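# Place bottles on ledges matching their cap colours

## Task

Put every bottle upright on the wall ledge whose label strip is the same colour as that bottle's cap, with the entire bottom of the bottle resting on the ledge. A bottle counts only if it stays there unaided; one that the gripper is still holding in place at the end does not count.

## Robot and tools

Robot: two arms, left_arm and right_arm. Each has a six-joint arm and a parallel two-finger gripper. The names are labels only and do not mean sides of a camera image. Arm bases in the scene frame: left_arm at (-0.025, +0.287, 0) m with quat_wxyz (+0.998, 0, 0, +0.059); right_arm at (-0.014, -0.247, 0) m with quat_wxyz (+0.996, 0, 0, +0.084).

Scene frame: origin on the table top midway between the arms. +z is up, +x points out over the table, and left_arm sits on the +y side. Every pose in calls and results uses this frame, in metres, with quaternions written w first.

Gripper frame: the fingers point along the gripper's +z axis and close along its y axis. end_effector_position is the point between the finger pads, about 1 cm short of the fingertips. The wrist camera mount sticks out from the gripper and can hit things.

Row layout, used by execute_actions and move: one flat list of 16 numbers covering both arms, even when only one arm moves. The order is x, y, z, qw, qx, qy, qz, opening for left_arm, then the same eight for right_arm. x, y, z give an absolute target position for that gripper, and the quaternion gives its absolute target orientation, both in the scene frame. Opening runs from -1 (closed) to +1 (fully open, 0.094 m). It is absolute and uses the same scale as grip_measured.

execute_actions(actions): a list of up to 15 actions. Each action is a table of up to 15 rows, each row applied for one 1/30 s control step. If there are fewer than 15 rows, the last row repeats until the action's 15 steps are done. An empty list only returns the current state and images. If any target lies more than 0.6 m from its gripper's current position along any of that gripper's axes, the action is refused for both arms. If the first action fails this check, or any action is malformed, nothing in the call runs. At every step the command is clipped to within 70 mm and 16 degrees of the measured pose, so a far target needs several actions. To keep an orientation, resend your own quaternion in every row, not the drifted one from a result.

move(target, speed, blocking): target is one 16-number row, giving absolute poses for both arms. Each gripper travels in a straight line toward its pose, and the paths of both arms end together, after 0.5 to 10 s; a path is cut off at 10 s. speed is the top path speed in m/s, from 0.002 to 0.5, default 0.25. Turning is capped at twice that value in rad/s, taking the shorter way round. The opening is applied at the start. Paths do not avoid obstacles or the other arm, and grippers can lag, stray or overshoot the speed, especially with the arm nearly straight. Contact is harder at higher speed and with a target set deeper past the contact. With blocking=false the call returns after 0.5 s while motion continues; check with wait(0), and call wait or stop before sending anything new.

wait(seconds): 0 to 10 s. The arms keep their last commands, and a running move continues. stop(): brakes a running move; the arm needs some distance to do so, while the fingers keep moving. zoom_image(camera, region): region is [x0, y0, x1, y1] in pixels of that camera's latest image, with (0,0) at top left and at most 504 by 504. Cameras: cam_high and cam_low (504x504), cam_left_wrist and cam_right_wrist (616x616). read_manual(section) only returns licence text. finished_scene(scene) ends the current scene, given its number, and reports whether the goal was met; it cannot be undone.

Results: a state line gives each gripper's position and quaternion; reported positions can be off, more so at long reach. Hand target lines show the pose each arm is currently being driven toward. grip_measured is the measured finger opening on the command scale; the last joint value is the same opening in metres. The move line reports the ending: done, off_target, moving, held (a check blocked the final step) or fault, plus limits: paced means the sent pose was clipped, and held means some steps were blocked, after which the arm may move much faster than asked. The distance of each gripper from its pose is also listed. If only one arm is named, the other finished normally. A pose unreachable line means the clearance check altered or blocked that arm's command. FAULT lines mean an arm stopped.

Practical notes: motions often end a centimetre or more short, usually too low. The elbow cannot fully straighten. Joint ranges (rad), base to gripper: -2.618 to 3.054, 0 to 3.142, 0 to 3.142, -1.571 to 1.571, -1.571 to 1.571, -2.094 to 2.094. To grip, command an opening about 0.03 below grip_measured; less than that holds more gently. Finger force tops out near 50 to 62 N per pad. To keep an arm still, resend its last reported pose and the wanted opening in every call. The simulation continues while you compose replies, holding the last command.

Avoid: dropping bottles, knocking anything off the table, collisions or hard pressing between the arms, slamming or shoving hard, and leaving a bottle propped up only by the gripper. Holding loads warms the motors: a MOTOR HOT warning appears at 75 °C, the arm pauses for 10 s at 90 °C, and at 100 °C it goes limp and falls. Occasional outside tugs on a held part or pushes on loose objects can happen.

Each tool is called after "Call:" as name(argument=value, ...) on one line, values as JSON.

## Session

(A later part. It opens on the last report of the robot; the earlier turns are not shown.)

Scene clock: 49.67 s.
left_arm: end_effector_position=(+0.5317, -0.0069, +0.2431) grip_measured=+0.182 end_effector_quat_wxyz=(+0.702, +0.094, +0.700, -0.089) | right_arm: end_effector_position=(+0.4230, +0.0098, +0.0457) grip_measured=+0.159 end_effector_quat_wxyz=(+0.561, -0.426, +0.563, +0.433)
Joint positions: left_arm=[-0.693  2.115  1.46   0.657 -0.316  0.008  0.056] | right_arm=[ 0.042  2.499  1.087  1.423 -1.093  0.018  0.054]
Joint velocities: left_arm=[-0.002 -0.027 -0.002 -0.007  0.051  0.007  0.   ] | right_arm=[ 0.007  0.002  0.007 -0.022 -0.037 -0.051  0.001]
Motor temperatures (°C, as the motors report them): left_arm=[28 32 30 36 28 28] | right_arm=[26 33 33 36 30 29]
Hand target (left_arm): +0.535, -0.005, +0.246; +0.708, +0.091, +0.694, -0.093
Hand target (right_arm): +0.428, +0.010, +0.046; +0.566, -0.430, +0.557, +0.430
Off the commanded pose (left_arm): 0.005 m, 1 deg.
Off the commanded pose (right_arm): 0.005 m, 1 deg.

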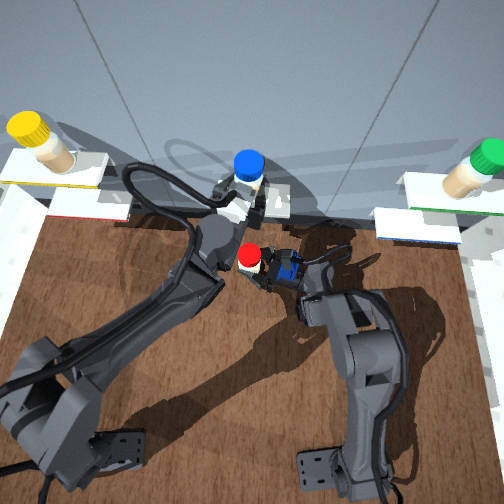

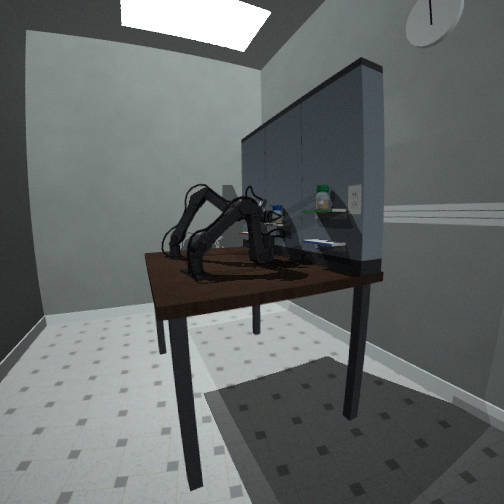

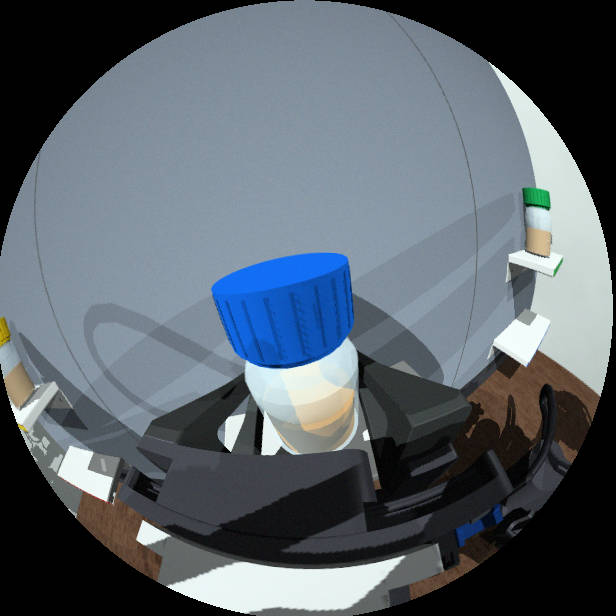

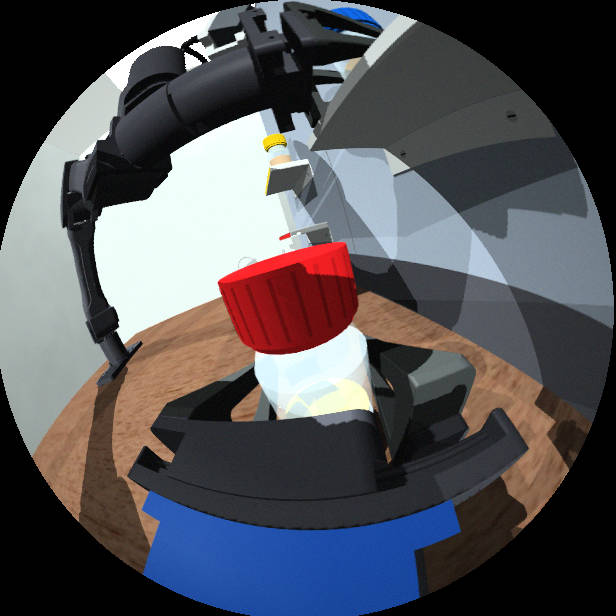

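Call:
execute_actions(actions=[[[0.535,-0.005,0.246,0.708,0.091,0.694,-0.093,1,0.428,0.01,0.046,0.565,-0.43,0.556,0.43,1]]])

Call:
move(target=[0.455,0.017,0.255,0.701,0.092,0.701,-0.092,1,0.403,-0.075,0.055,0.561,-0.43,0.561,0.43,1], speed=0.25)

Call:
move(target=[0.39,0.12,0.06,0.561,0.43,0.561,-0.43,1,0.44,-0.11,0.25,0.701,-0.092,0.701,0.092,1], speed=0.4)

Call:
move(target=[0.405,0.052,0.052,0.561,0.43,0.561,-0.43,1,0.466,-0.011,0.244,0.701,-0.092,0.701,0.092,1], speed=0.25)

Scene clock: 50.40 s.
left_arm: end_effector_position=(+0.5316, -0.0073, +0.2449) grip_measured=+1.000 end_effector_quat_wxyz=(+0.704, +0.094, +0.698, -0.091) | right_arm: end_effector_position=(+0.4230, +0.0098, +0.0459) grip_measured=+1.000 end_effector_quat_wxyz=(+0.562, -0.426, +0.562, +0.432)
Joint positions: left_arm=[-0.693  2.115  1.46   0.664 -0.314  0.008  0.094] | right_arm=[ 0.042  2.499  1.087  1.424 -1.093  0.018  0.094]
Joint velocities: left_arm=[ 0.002  0.007 -0.017 -0.007 -0.007  0.037  0.   ] | right_arm=[-0.002  0.007 -0.012 -0.007  0.095 -0.037  0.   ]
Motor temperatures (°C, as the motors report them): left_arm=[28 32 30 36 28 28] | right_arm=[26 33 33 36 30 29]
Hand target (left_arm): +0.535, -0.005, +0.246; +0.708, +0.091, +0.694, -0.093
Hand target (right_arm): +0.428, +0.010, +0.046; +0.566, -0.430, +0.557, +0.430
Off the commanded pose (left_arm): 0.004 m, 1 deg.
Off the commanded pose (right_arm): 0.005 m, 1 deg.

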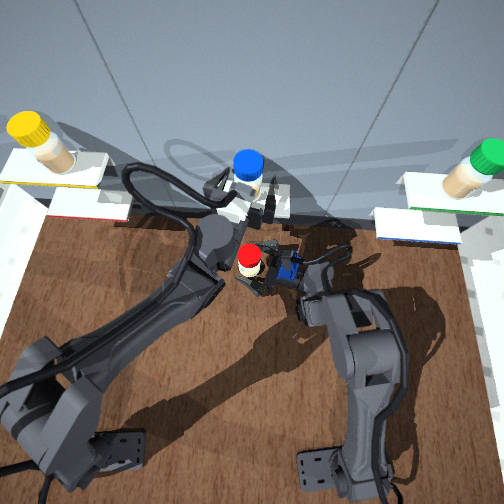

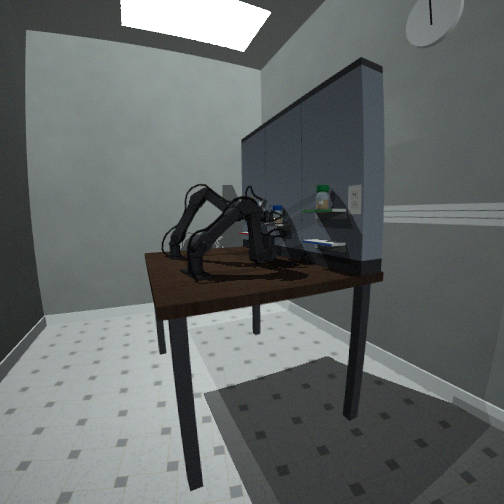

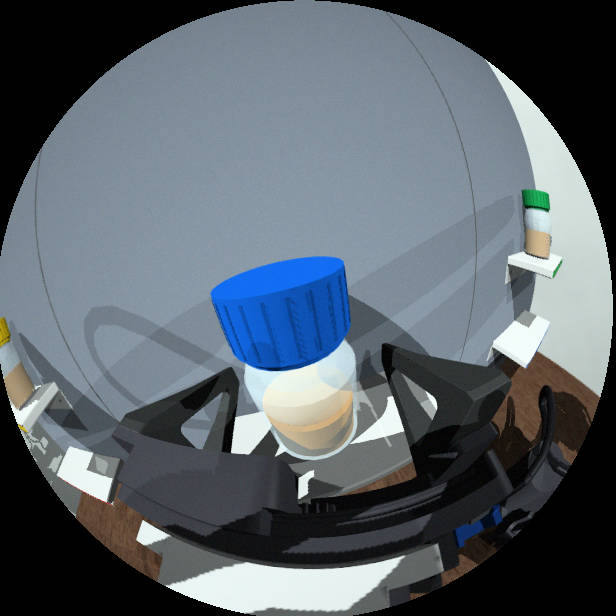

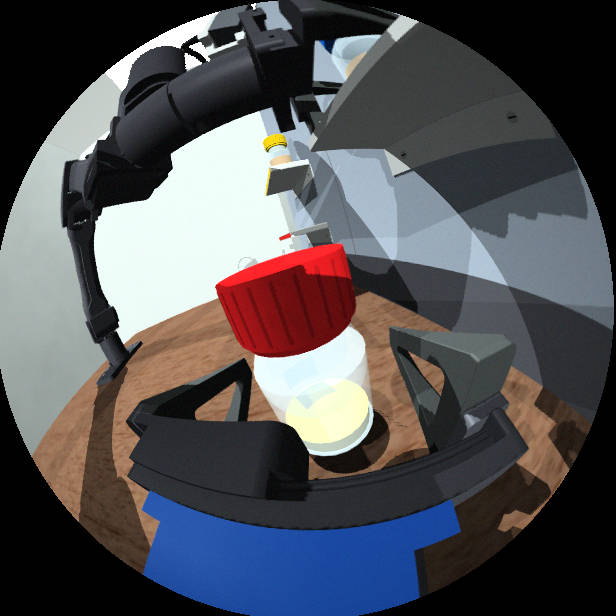

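Scene clock: 51.40 s.
left_arm: end_effector_position=(+0.4597, +0.0162, +0.2471) grip_measured=+1.000 end_effector_quat_wxyz=(+0.695, +0.099, +0.706, -0.087) | right_arm: end_effector_position=(+0.4127, -0.0788, +0.0555) grip_measured=+1.000 end_effector_quat_wxyz=(+0.568, -0.425, +0.562, +0.425)
Joint positions: left_arm=[-0.742  1.852  1.113  0.72  -0.361  0.008  0.094] | right_arm=[-0.18   2.436  0.975  1.484 -1.302  0.018  0.094]
Joint velocities: left_arm=[ 0.002  0.012 -0.002 -0.007 -0.051 -0.051  0.   ] | right_arm=[ 0.002 -0.007  0.002  0.066 -0.022 -0.022  0.   ]
Motor temperatures (°C, as the motors report them): left_arm=[28 32 30 36 28 28] | right_arm=[26 33 33 36 30 29]
Hand target (left_arm): +0.455, +0.017, +0.255; +0.701, +0.092, +0.701, -0.092
Hand target (right_arm): +0.405, -0.076, +0.055; +0.562, -0.430, +0.561, +0.431
Off the commanded pose (left_arm): 0.009 m, 1 deg.
Off the commanded pose (right_arm): 0.010 m, 1 deg.
move: done

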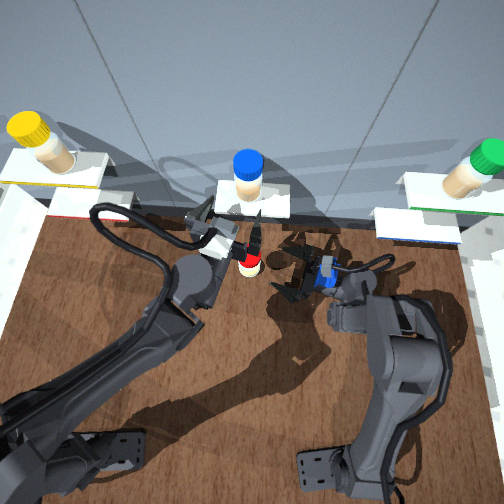

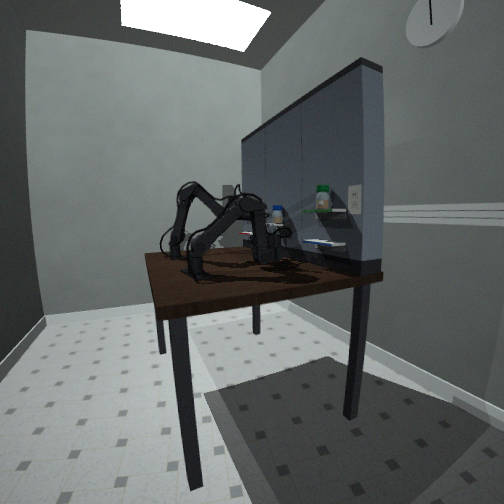

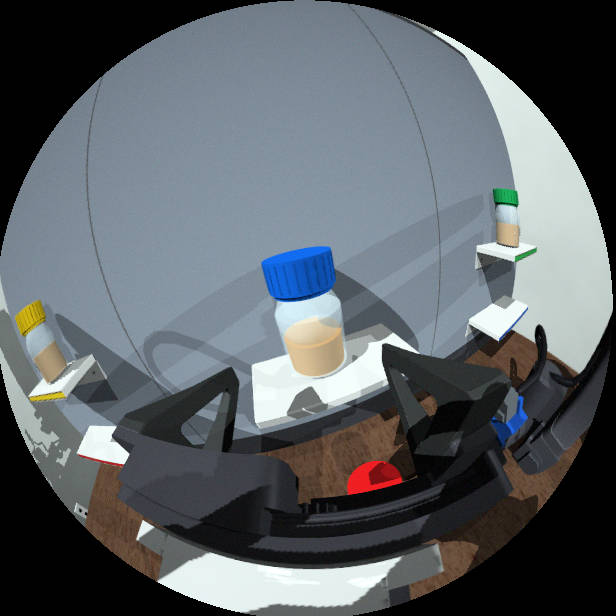

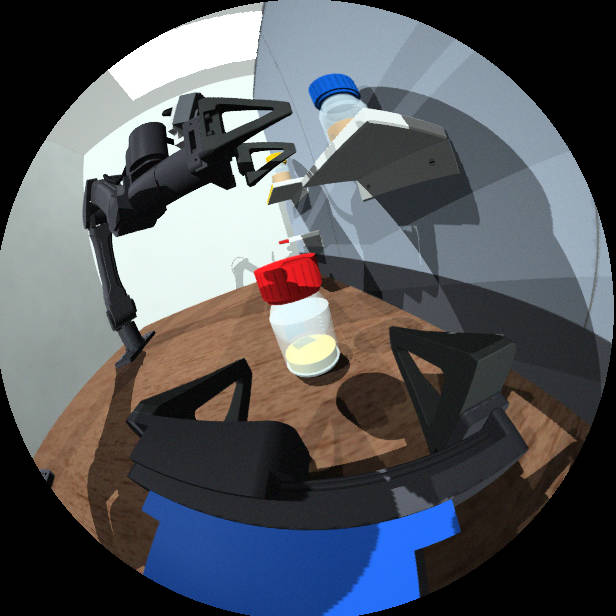

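Scene clock: 53.57 s.
left_arm: end_effector_position=(+0.3844, +0.1215, +0.0602) grip_measured=+1.000 end_effector_quat_wxyz=(+0.563, +0.425, +0.563, -0.430) | right_arm: end_effector_position=(+0.4385, -0.1133, +0.2390) grip_measured=+1.000 end_effector_quat_wxyz=(+0.696, -0.093, +0.706, +0.092)
Joint positions: left_arm=[-0.104  2.394  0.897  1.512  1.313 -0.021  0.094] | right_arm=[0.129 1.548 0.718 0.815 0.037 0.001 0.094]
Joint velocities: left_arm=[-0.007  0.007  0.002  0.037  0.007 -0.095  0.   ] | right_arm=[-0.017 -0.017 -0.002 -0.022  0.037  0.022  0.   ]
Motor temperatures (°C, as the motors report them): left_arm=[28 32 30 36 28 28] | right_arm=[26 33 33 36 30 29]
Hand target (left_arm): +0.388, +0.121, +0.062; +0.565, +0.429, +0.557, -0.431
Hand target (right_arm): +0.440, -0.110, +0.250; +0.701, -0.094, +0.702, +0.091
Off the commanded pose (left_arm): 0.006 m, 1 deg.
Off the commanded pose (right_arm): 0.012 m, 1 deg.
move: off_target (right_arm)

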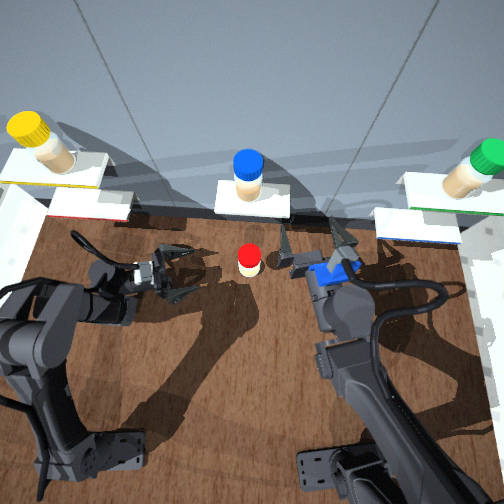

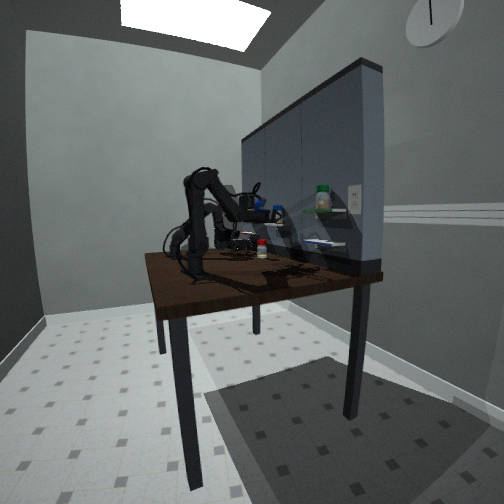

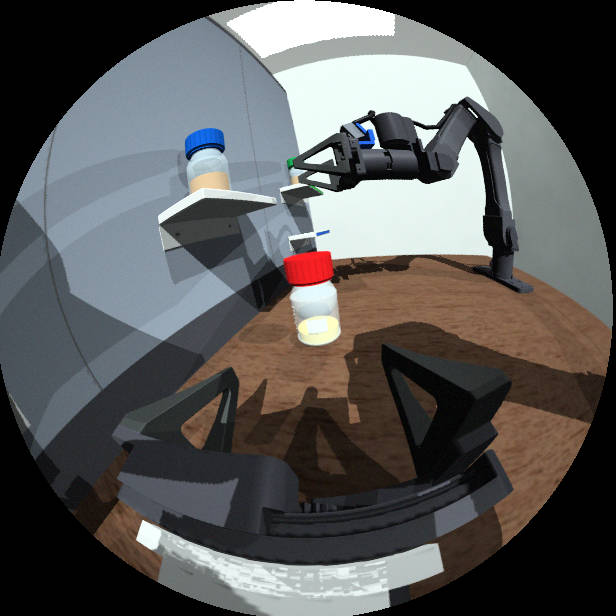

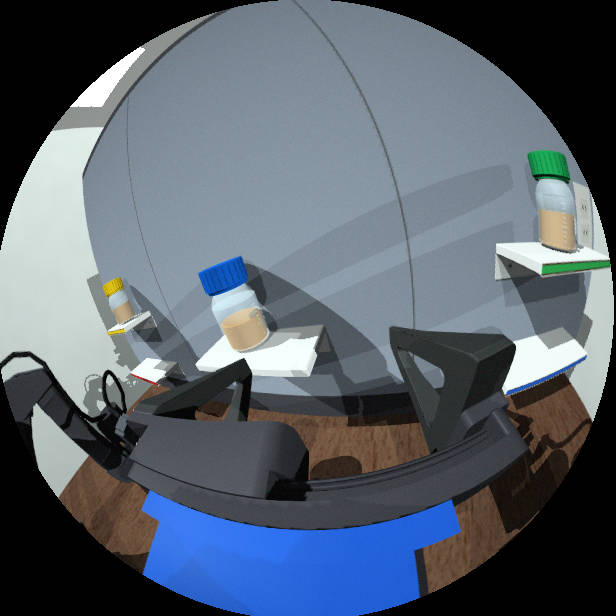

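Scene clock: 54.60 s.
left_arm: end_effector_position=(+0.3979, +0.0530, +0.0528) grip_measured=+1.000 end_effector_quat_wxyz=(+0.558, +0.430, +0.562, -0.434) | right_arm: end_effector_position=(+0.4592, -0.0110, +0.2437) grip_measured=+1.000 end_effector_quat_wxyz=(+0.704, -0.094, +0.697, +0.098)
Joint positions: left_arm=[-0.282  2.442  1.     1.44   1.152 -0.005  0.094] | right_arm=[0.385 1.773 0.961 0.823 0.281 0.001 0.094]
Joint velocities: left_arm=[ 0.002 -0.027 -0.002 -0.022 -0.066 -0.007  0.   ] | right_arm=[-0.002 -0.007 -0.012 -0.007 -0.007  0.051  0.   ]
Motor temperatures (°C, as the motors report them): left_arm=[28 32 30 35 28 28] | right_arm=[26 33 33 36 30 29]
Hand target (left_arm): +0.404, +0.052, +0.052; +0.561, +0.430, +0.561, -0.430
Hand target (right_arm): +0.464, -0.010, +0.244; +0.701, -0.093, +0.701, +0.091
Off the commanded pose (left_arm): 0.007 m, 1 deg.
Off the commanded pose (right_arm): 0.007 m, 1 deg.
move: done

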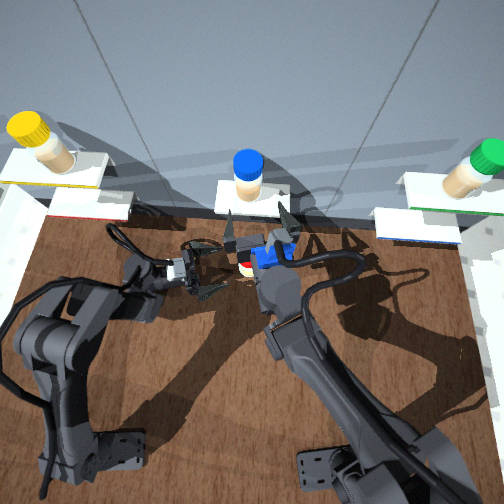

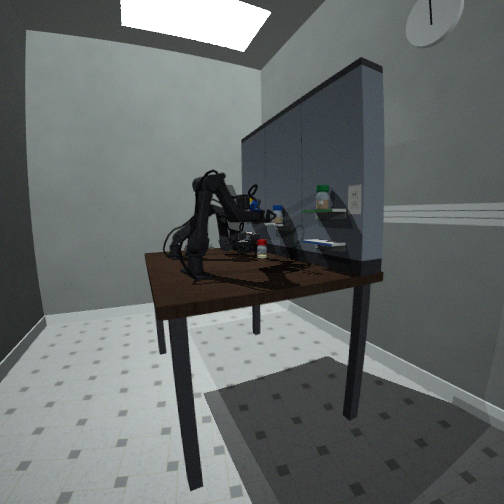

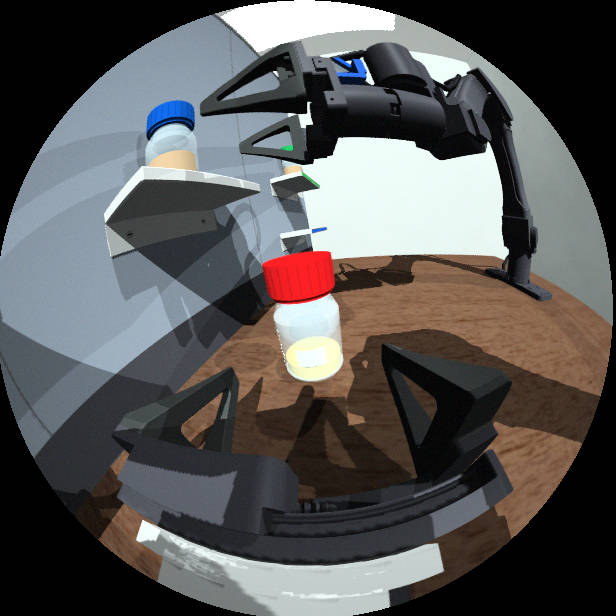

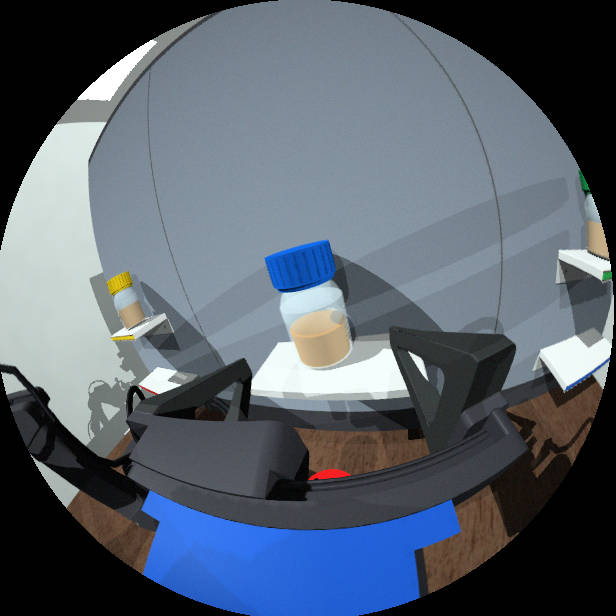

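Both centred.

Call:
move(target=[0.425,-0.026,0.048,0.561,0.43,0.561,-0.43,1,0.541,0.010,0.241,0.701,-0.092,0.701,0.092,1], speed=0.18)

Scene clock: 55.73 s.
left_arm: end_effector_position=(+0.4183, -0.0241, +0.0472) grip_measured=+1.000 end_effector_quat_wxyz=(+0.556, +0.430, +0.563, -0.434) | right_arm: end_effector_position=(+0.5346, +0.0105, +0.2430) grip_measured=+1.000 end_effector_quat_wxyz=(+0.707, -0.088, +0.695, +0.093)
Joint positions: left_arm=[-0.455  2.522  1.193  1.322  0.978 -0.005  0.094] | right_arm=[0.341 2.034 1.315 0.738 0.254 0.001 0.094]
Joint velocities: left_arm=[-0.007 -0.012 -0.007 -0.081  0.022 -0.007  0.   ] | right_arm=[-0.002  0.002 -0.002  0.007 -0.11  -0.022  0.   ]
Motor temperatures (°C, as the motors report them): left_arm=[28 32 30 35 28 28] | right_arm=[26 33 33 36 30 29]
Hand target (left_arm): +0.425, -0.026, +0.048; +0.561, +0.430, +0.562, -0.430
Hand target (right_arm): +0.540, +0.011, +0.241; +0.701, -0.092, +0.701, +0.092
Off the commanded pose (left_arm): 0.007 m, 1 deg.
Off the commanded pose (right_arm): 0.007 m, 1 deg.
move: done

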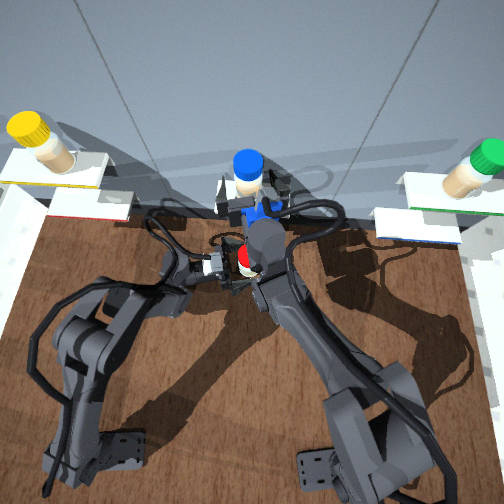

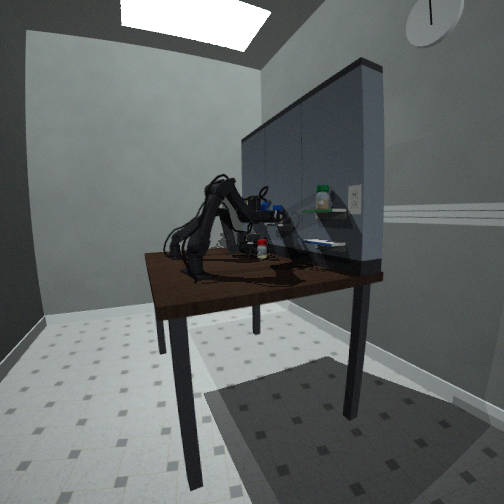

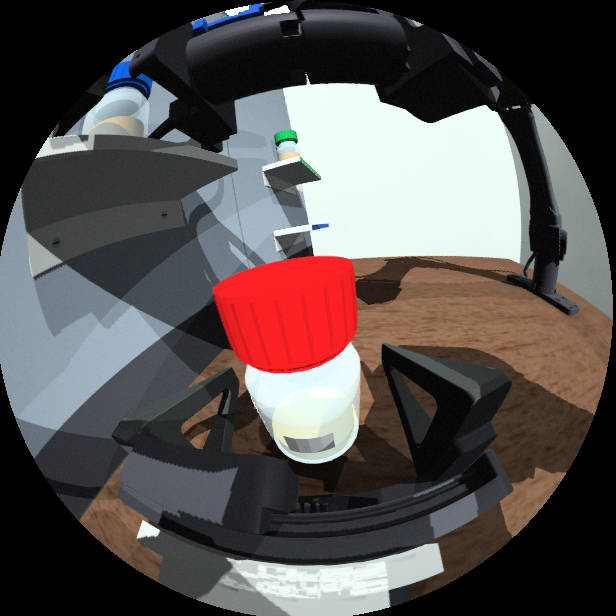

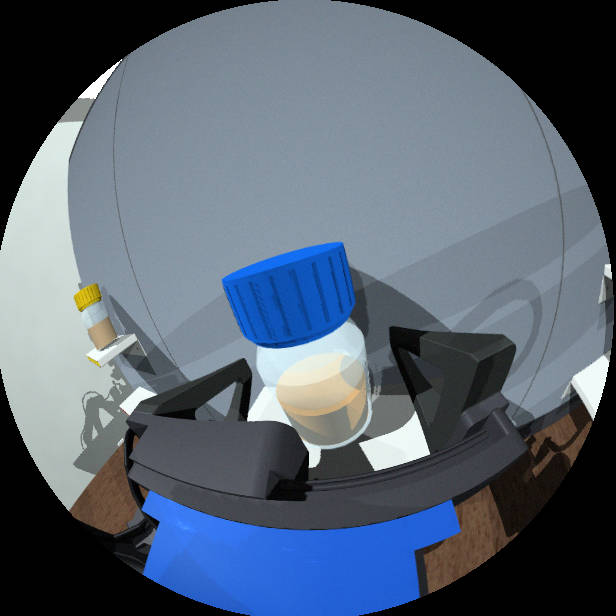

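Call:
execute_actions(actions=[[[0.425,-0.026,0.048,0.561,0.43,0.561,-0.43,0.7,0.541,0.01,0.241,0.701,-0.092,0.701,0.092,0.7],[0.425,-0.026,0.048,0.561,0.43,0.561,-0.43,0.5,0.541,0.01,0.241,0.701,-0.092,0.701,0.092,0.5],[0.425,-0.026,0.048,0.561,0.43,0.561,-0.43,0.35,0.541,0.01,0.241,0.701,-0.092,0.701,0.092,0.35],[0.425,-0.026,0.048,0.561,0.43,0.561,-0.43,0.27,0.541,0.01,0.241,0.701,-0.092,0.701,0.092,0.27],[0.425,-0.026,0.048,0.561,0.43,0.561,-0.43,0.22,0.541,0.01,0.241,0.701,-0.092,0.701,0.092,0.22],[0.425,-0.026,0.048,0.561,0.43,0.561,-0.43,0.19,0.541,0.01,0.241,0.701,-0.092,0.701,0.092,0.19],[0.425,-0.026,0.048,0.561,0.43,0.561,-0.43,0.16,0.541,0.01,0.241,0.701,-0.092,0.701,0.092,0.16],[0.425,-0.026,0.048,0.561,0.43,0.561,-0.43,0.13,0.541,0.01,0.241,0.701,-0.092,0.701,0.092,0.135]],[[0.425,-0.026,0.05,0.562,0.43,0.56,-0.43,0.13,0.541,0.01,0.245,0.703,-0.092,0.699,0.092,0.135],[0.425,-0.026,0.053,0.563,0.43,0.559,-0.43,0.13,0.54,0.01,0.249,0.705,-0.091,0.697,0.093,0.135],[0.425,-0.026,0.056,0.564,0.43,0.558,-0.43,0.13,0.54,0.01,0.253,0.707,-0.091,0.695,0.094,0.135],[0.424,-0.026,0.059,0.565,0.43,0.557,-0.43,0.13,0.539,0.01,0.257,0.709,-0.09,0.693,0.094,0.135],[0.424,-0.026,0.062,0.566,0.43,0.556,-0.43,0.13,0.539,0.01,0.261,0.711,-0.089,0.691,0.095,0.135],[0.424,-0.026,0.065,0.567,0.43,0.555,-0.43,0.13,0.538,0.01,0.265,0.713,-0.089,0.689,0.096,0.135],[0.423,-0.026,0.068,0.568,0.43,0.554,-0.43,0.13,0.537,0.01,0.269,0.715,-0.088,0.687,0.096,0.135],[0.423,-0.025,0.071,0.569,0.43,0.553,-0.43,0.13,0.536,0.01,0.273,0.717,-0.087,0.685,0.097,0.135],[0.423,-0.024,0.074,0.57,0.43,0.552,-0.43,0.13,0.535,0.01,0.277,0.719,-0.087,0.683,0.098,0.135],[0.422,-0.023,0.077,0.571,0.43,0.551,-0.43,0.13,0.534,0.01,0.281,0.721,-0.086,0.681,0.098,0.135],[0.422,-0.021,0.08,0.572,0.43,0.55,-0.43,0.13,0.533,0.009,0.285,0.723,-0.085,0.679,0.099,0.135],[0.422,-0.019,0.083,0.572,0.43,0.55,-0.43,0.13,0.532,0.008,0.289,0.725,-0.085,0.677,0.1,0.135],[0.421,-0.016,0.086,0.572,0.43,0.55,-0.43,0.13,0.53,0.007,0.293,0.727,-0.084,0.675,0.1,0.135],[0.421,-0.013,0.089,0.572,0.43,0.55,-0.43,0.13,0.528,0.005,0.297,0.729,-0.083,0.673,0.101,0.135],[0.421,-0.009,0.092,0.572,0.43,0.55,-0.43,0.13,0.525,0.003,0.301,0.73,-0.083,0.671,0.101,0.135]],[[0.42,-0.004,0.094,0.576,0.425,0.554,-0.425,0.13,0.521,0.0,0.304,0.73,-0.083,0.671,0.101,0.135],[0.42,0.001,0.096,0.58,0.42,0.558,-0.42,0.13,0.516,-0.004,0.306,0.73,-0.083,0.671,0.101,0.135],[0.42,0.006,0.098,0.584,0.414,0.562,-0.416,0.13,0.511,-0.008,0.308,0.73,-0.083,0.671,0.101,0.135],[0.42,0.011,0.1,0.588,0.408,0.566,-0.41,0.13,0.506,-0.012,0.31,0.73,-0.083,0.671,0.101,0.135],[0.42,0.016,0.102,0.592,0.402,0.57,-0.404,0.13,0.501,-0.016,0.31,0.73,-0.083,0.671,0.101,0.135],[0.42,0.021,0.104,0.596,0.396,0.574,-0.398,0.13,0.496,-0.02,0.31,0.73,-0.083,0.671,0.101,0.135],[0.42,0.026,0.106,0.6,0.39,0.578,-0.392,0.13,0.491,-0.024,0.31,0.73,-0.083,0.671,0.101,0.135],[0.42,0.031,0.108,0.604,0.384,0.582,-0.387,0.13,0.486,-0.028,0.31,0.73,-0.083,0.671,0.101,0.135],[0.42,0.036,0.11,0.608,0.378,0.585,-0.381,0.13,0.481,-0.032,0.31,0.73,-0.083,0.671,0.101,0.135],[0.42,0.041,0.112,0.612,0.372,0.589,-0.375,0.13,0.476,-0.036,0.31,0.73,-0.083,0.671,0.101,0.135],[0.42,0.046,0.114,0.616,0.366,0.592,-0.369,0.13,0.471,-0.04,0.31,0.73,-0.083,0.671,0.101,0.135],[0.42,0.051,0.116,0.62,0.36,0.596,-0.363,0.13,0.466,-0.044,0.31,0.73,-0.083,0.671,0.101,0.135],[0.42,0.056,0.118,0.624,0.354,0.599,-0.357,0.13,0.461,-0.048,0.31,0.73,-0.083,0.671,0.101,0.135],[0.42,0.061,0.12,0.628,0.348,0.602,-0.351,0.13,0.456,-0.052,0.31,0.73,-0.083,0.671,0.101,0.135],[0.42,0.066,0.122,0.632,0.342,0.605,-0.345,0.13,0.45,-0.056,0.31,0.73,-0.083,0.671,0.101,0.135]]])

Scene clock: 58.20 s.
left_arm: end_effector_position=(+0.4149, +0.0495, +0.0938) grip_measured=+0.182 end_effector_quat_wxyz=(+0.591, +0.361, +0.617, -0.374) | right_arm: end_effector_position=(+0.4674, -0.0457, +0.2943) grip_measured=+0.165 end_effector_quat_wxyz=(+0.713, -0.083, +0.690, +0.092)
Joint positions: left_arm=[-0.338  2.24   0.894  1.313  0.873 -0.01   0.056] | right_arm=[0.299 1.659 1.028 0.666 0.219 0.001 0.055]
Joint velocities: left_arm=[ 0.178 -0.388 -0.471  0.081 -0.344  0.051 -0.001] | right_arm=[-0.129 -0.608 -0.803  0.037 -0.051 -0.022  0.001]
Motor temperatures (°C, as the motors report them): left_arm=[28 32 30 35 28 28] | right_arm=[26 33 33 36 30 29]
Hand target (left_arm): +0.421, +0.064, +0.121; +0.629, +0.344, +0.605, -0.346
Hand target (right_arm): +0.454, -0.056, +0.310; +0.729, -0.082, +0.672, +0.100
Off the commanded pose (left_arm): 0.033 m, 6 deg.
Off the commanded pose (right_arm): 0.026 m, 3 deg.

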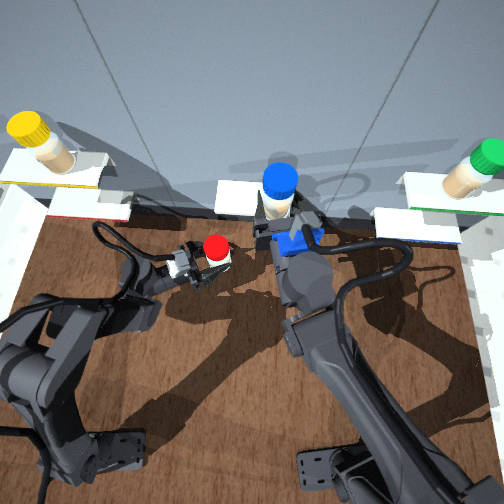

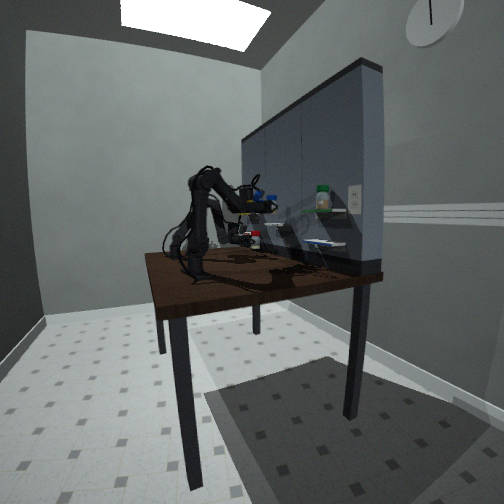

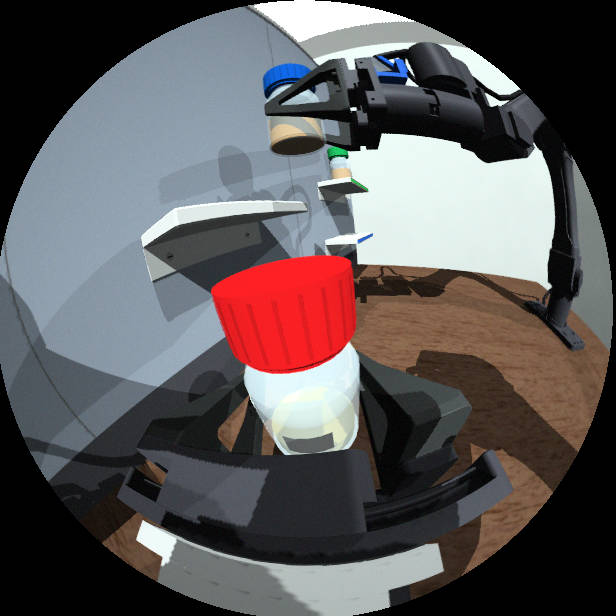

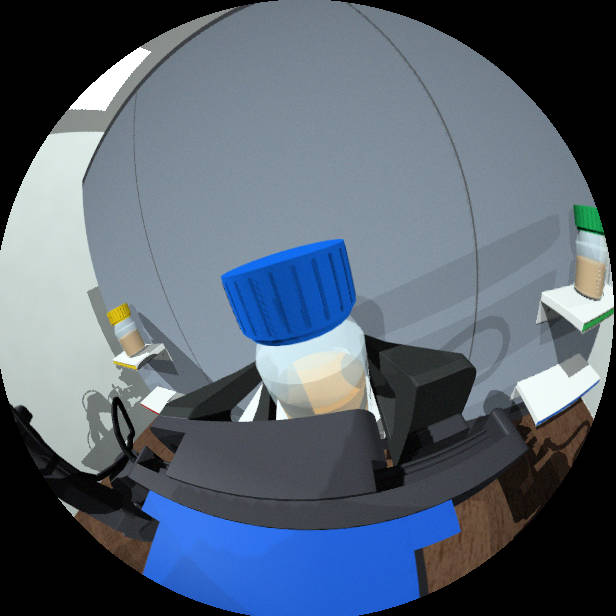

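Call:
move(target=[0.42,0.355,0.22,0.737,0.006,0.676,0.006,0.13,0.42,-0.385,0.21,0.731,-0.01,0.682,-0.01,0.13], speed=0.3)

Call:
execute_actions(actions=[[[0.421,0.355,0.22,0.737,0.006,0.676,0.006,0.13,0.421,-0.385,0.21,0.731,-0.01,0.682,-0.01,0.13],[0.423,0.355,0.22,0.737,0.006,0.676,0.006,0.13,0.423,-0.385,0.21,0.731,-0.01,0.682,-0.01,0.13],[0.426,0.355,0.22,0.737,0.006,0.676,0.006,0.13,0.426,-0.385,0.21,0.731,-0.01,0.682,-0.01,0.13],[0.429,0.355,0.22,0.737,0.006,0.676,0.006,0.13,0.429,-0.385,0.21,0.731,-0.01,0.682,-0.01,0.13],[0.432,0.355,0.22,0.737,0.006,0.676,0.006,0.13,0.432,-0.385,0.21,0.731,-0.01,0.682,-0.01,0.13],[0.435,0.355,0.22,0.737,0.006,0.676,0.006,0.13,0.435,-0.385,0.21,0.731,-0.01,0.682,-0.01,0.13],[0.438,0.355,0.22,0.737,0.006,0.676,0.006,0.13,0.438,-0.385,0.21,0.731,-0.01,0.682,-0.01,0.13],[0.441,0.355,0.22,0.737,0.006,0.676,0.006,0.13,0.441,-0.385,0.21,0.731,-0.01,0.682,-0.01,0.13],[0.444,0.355,0.22,0.737,0.006,0.676,0.006,0.13,0.444,-0.385,0.21,0.731,-0.01,0.682,-0.01,0.13],[0.447,0.355,0.22,0.737,0.006,0.676,0.006,0.13,0.447,-0.385,0.21,0.731,-0.01,0.682,-0.01,0.13],[0.45,0.355,0.22,0.737,0.006,0.676,0.006,0.13,0.45,-0.385,0.21,0.731,-0.01,0.682,-0.01,0.13],[0.453,0.355,0.22,0.737,0.006,0.676,0.006,0.13,0.453,-0.385,0.21,0.731,-0.01,0.682,-0.01,0.13],[0.456,0.355,0.22,0.737,0.006,0.676,0.006,0.13,0.456,-0.385,0.21,0.731,-0.01,0.682,-0.01,0.13],[0.458,0.355,0.22,0.737,0.006,0.676,0.006,0.13,0.458,-0.385,0.21,0.731,-0.01,0.682,-0.01,0.13],[0.46,0.355,0.22,0.737,0.006,0.676,0.006,0.13,0.46,-0.385,0.21,0.731,-0.01,0.682,-0.01,0.13]]])

Scene clock: 61.87 s.
left_arm: end_effector_position=(+0.4218, +0.3488, +0.1860) grip_measured=+0.182 end_effector_quat_wxyz=(+0.702, +0.002, +0.712, -0.006) | right_arm: end_effector_position=(+0.4229, -0.3874, +0.1930) grip_measured=+0.165 end_effector_quat_wxyz=(+0.712, +0.004, +0.702, -0.003)
Joint positions: left_arm=[ 0.112  1.657  0.55   1.093  0.241 -0.002  0.056] | right_arm=[-0.664  1.716  0.62   1.112 -0.486  0.01   0.055]
Joint velocities: left_arm=[-0.007  0.012  0.012 -0.022 -0.051 -0.007 -0.001] | right_arm=[-0.017  0.022 -0.012 -0.037 -0.007  0.022 -0.001]
Motor temperatures (°C, as the motors report them): left_arm=[28 32 29 36 28 28] | right_arm=[26 33 33 37 30 29]
Hand target (left_arm): +0.423, +0.353, +0.219; +0.733, +0.007, +0.680, +0.008
Hand target (right_arm): +0.425, -0.387, +0.210; +0.731, -0.007, +0.683, -0.007
Off the commanded pose (left_arm): 0.035 m, 6 deg.
Off the commanded pose (right_arm): 0.017 m, 4 deg.
move: off_target (left_arm, right_arm)

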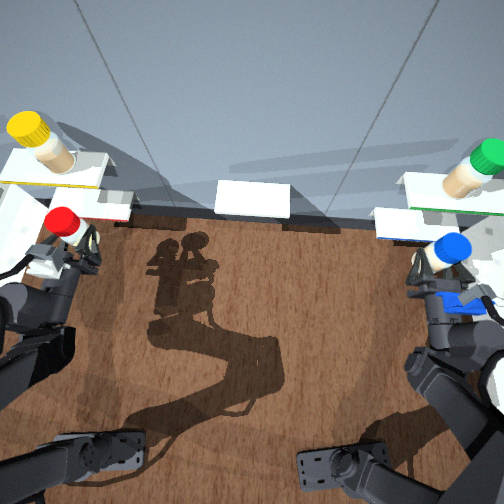

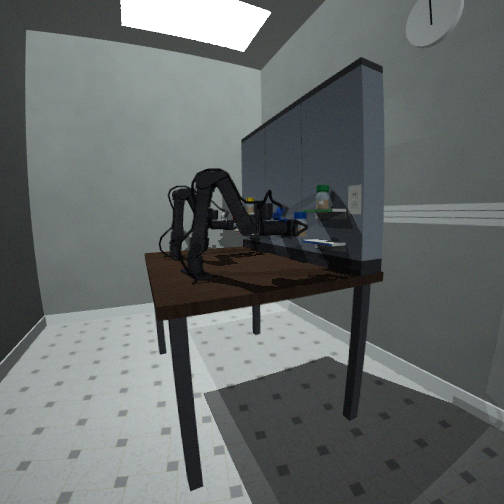

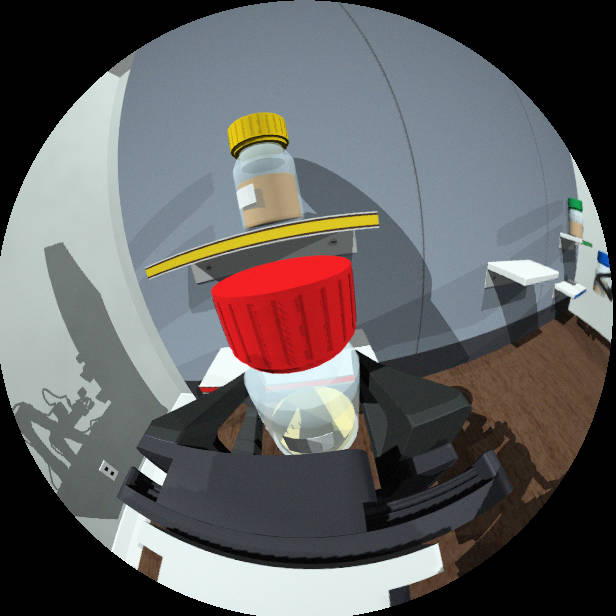

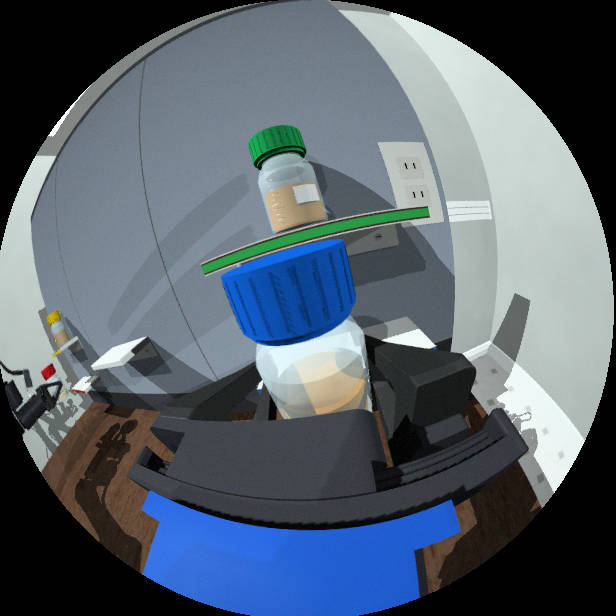

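Scene clock: 62.37 s.
left_arm: end_effector_position=(+0.4478, +0.3565, +0.1980) grip_measured=+0.182 end_effector_quat_wxyz=(+0.714, +0.000, +0.700, +0.001) | right_arm: end_effector_position=(+0.4473, -0.3814, +0.1912) grip_measured=+0.165 end_effector_quat_wxyz=(+0.714, -0.004, +0.700, +0.004)
Joint positions: left_arm=[ 0.109  1.733  0.662  1.092  0.226 -0.002  0.056] | right_arm=[-0.621  1.793  0.701  1.113 -0.462  0.01   0.055]
Joint velocities: left_arm=[-0.061  0.266  0.286  0.007 -0.066  0.007  0.   ] | right_arm=[ 0.11   0.183  0.276  0.007  0.095  0.037 -0.001]
Motor temperatures (°C, as the motors report them): left_arm=[28 32 29 36 28 28] | right_arm=[26 33 33 37 30 29]
Hand target (left_arm): +0.458, +0.354, +0.220; +0.736, +0.006, +0.676, +0.006
Hand target (right_arm): +0.458, -0.384, +0.210; +0.731, -0.010, +0.682, -0.010
Off the commanded pose (left_arm): 0.025 m, 4 deg.
Off the commanded pose (right_arm): 0.023 m, 3 deg.

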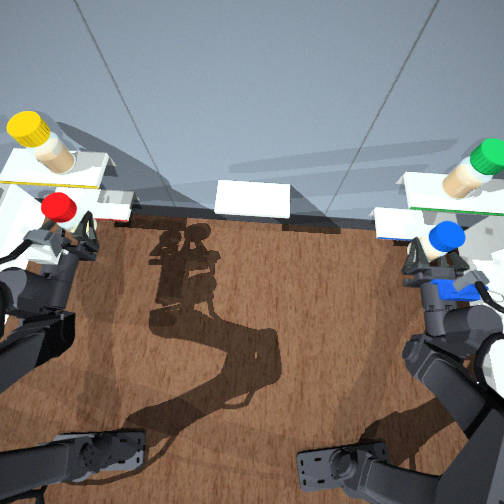

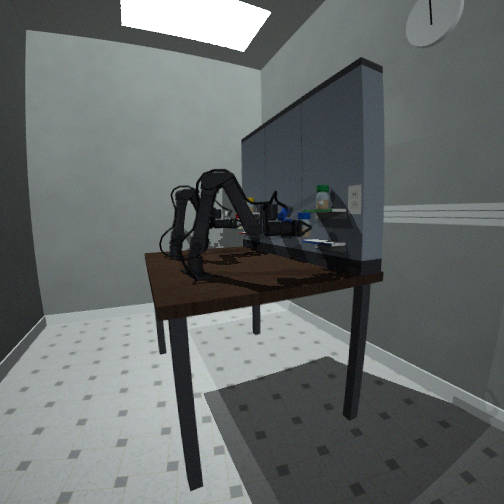

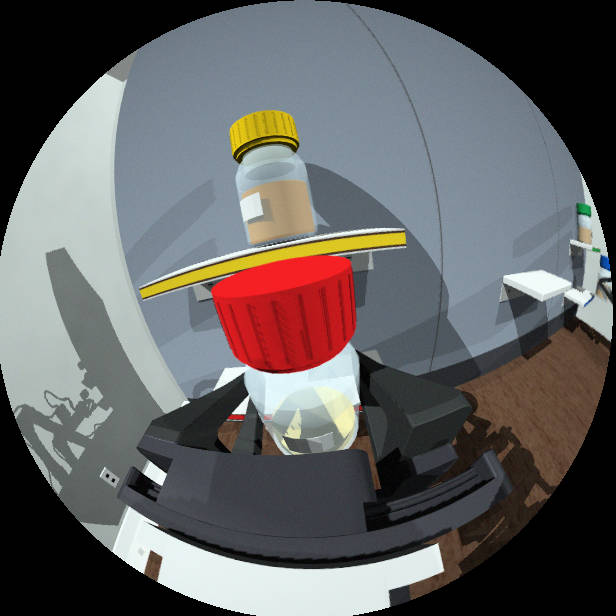

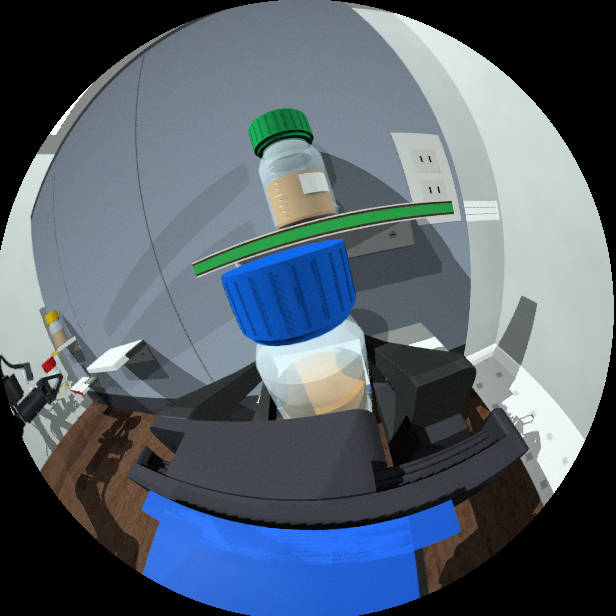

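Call:
execute_actions(actions=[[[0.46,0.355,0.217,0.736,0.006,0.677,0.006,0.13,0.46,-0.385,0.208,0.731,-0.01,0.682,-0.01,0.13],[0.46,0.355,0.214,0.734,0.006,0.679,0.006,0.13,0.46,-0.385,0.206,0.731,-0.01,0.682,-0.01,0.13],[0.46,0.355,0.211,0.733,0.006,0.68,0.006,0.13,0.46,-0.385,0.204,0.731,-0.01,0.682,-0.01,0.13],[0.461,0.355,0.209,0.732,0.006,0.681,0.006,0.13,0.461,-0.385,0.203,0.731,-0.01,0.682,-0.01,0.13],[0.462,0.355,0.207,0.731,0.006,0.682,0.006,0.13,0.462,-0.385,0.203,0.731,-0.01,0.682,-0.01,0.13],[0.463,0.355,0.207,0.731,0.006,0.682,0.006,0.13,0.464,-0.385,0.203,0.731,-0.01,0.682,-0.01,0.13],[0.465,0.355,0.207,0.731,0.006,0.682,0.006,0.13,0.466,-0.385,0.203,0.731,-0.01,0.682,-0.01,0.13],[0.467,0.355,0.207,0.731,0.006,0.682,0.006,0.13,0.468,-0.385,0.203,0.731,-0.01,0.682,-0.01,0.13],[0.469,0.355,0.207,0.731,0.006,0.682,0.006,0.13,0.47,-0.385,0.203,0.731,-0.01,0.682,-0.01,0.13],[0.471,0.355,0.207,0.731,0.006,0.682,0.006,0.13,0.472,-0.385,0.203,0.731,-0.01,0.682,-0.01,0.13],[0.473,0.355,0.207,0.731,0.006,0.682,0.006,0.13,0.474,-0.385,0.203,0.731,-0.01,0.682,-0.01,0.13]]])

Scene clock: 63.27 s.
left_arm: end_effector_position=(+0.4640, +0.3558, +0.1801) grip_measured=+0.182 end_effector_quat_wxyz=(+0.703, -0.002, +0.711, -0.002) | right_arm: end_effector_position=(+0.4656, -0.3829, +0.1826) grip_measured=+0.165 end_effector_quat_wxyz=(+0.711, -0.000, +0.703, +0.003)
Joint positions: left_arm=[ 0.096  1.816  0.714  1.091  0.214 -0.002  0.056] | right_arm=[-0.598  1.866  0.764  1.116 -0.434  0.01   0.055]
Joint velocities: left_arm=[-0.002 -0.012  0.081 -0.037 -0.007 -0.037  0.001] | right_arm=[ 0.002  0.017  0.046 -0.022  0.022 -0.037 -0.   ]
Motor temperatures (°C, as the motors report them): left_arm=[28 32 30 36 28 28] | right_arm=[26 33 33 37 30 29]
Hand target (left_arm): +0.471, +0.355, +0.207; +0.731, +0.006, +0.682, +0.006
Hand target (right_arm): +0.473, -0.384, +0.203; +0.731, -0.010, +0.682, -0.010
Off the commanded pose (left_arm): 0.028 m, 5 deg.
Off the commanded pose (right_arm): 0.022 m, 4 deg.

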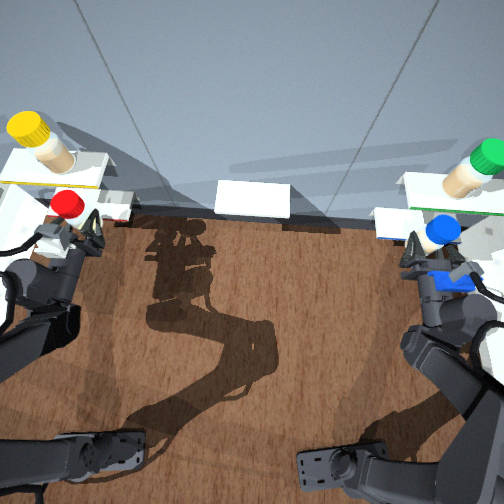

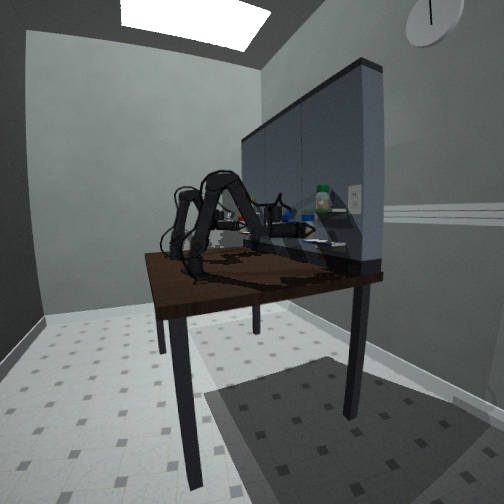

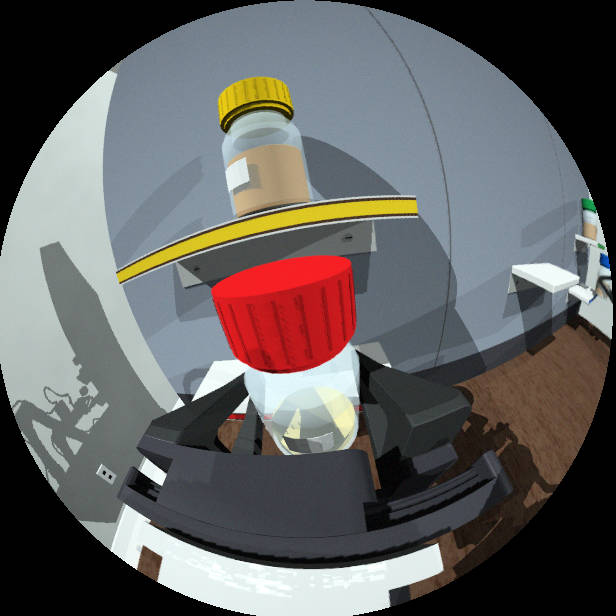

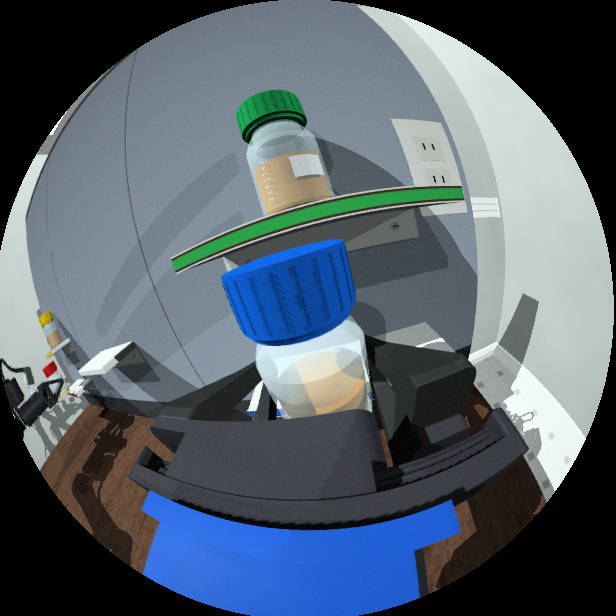

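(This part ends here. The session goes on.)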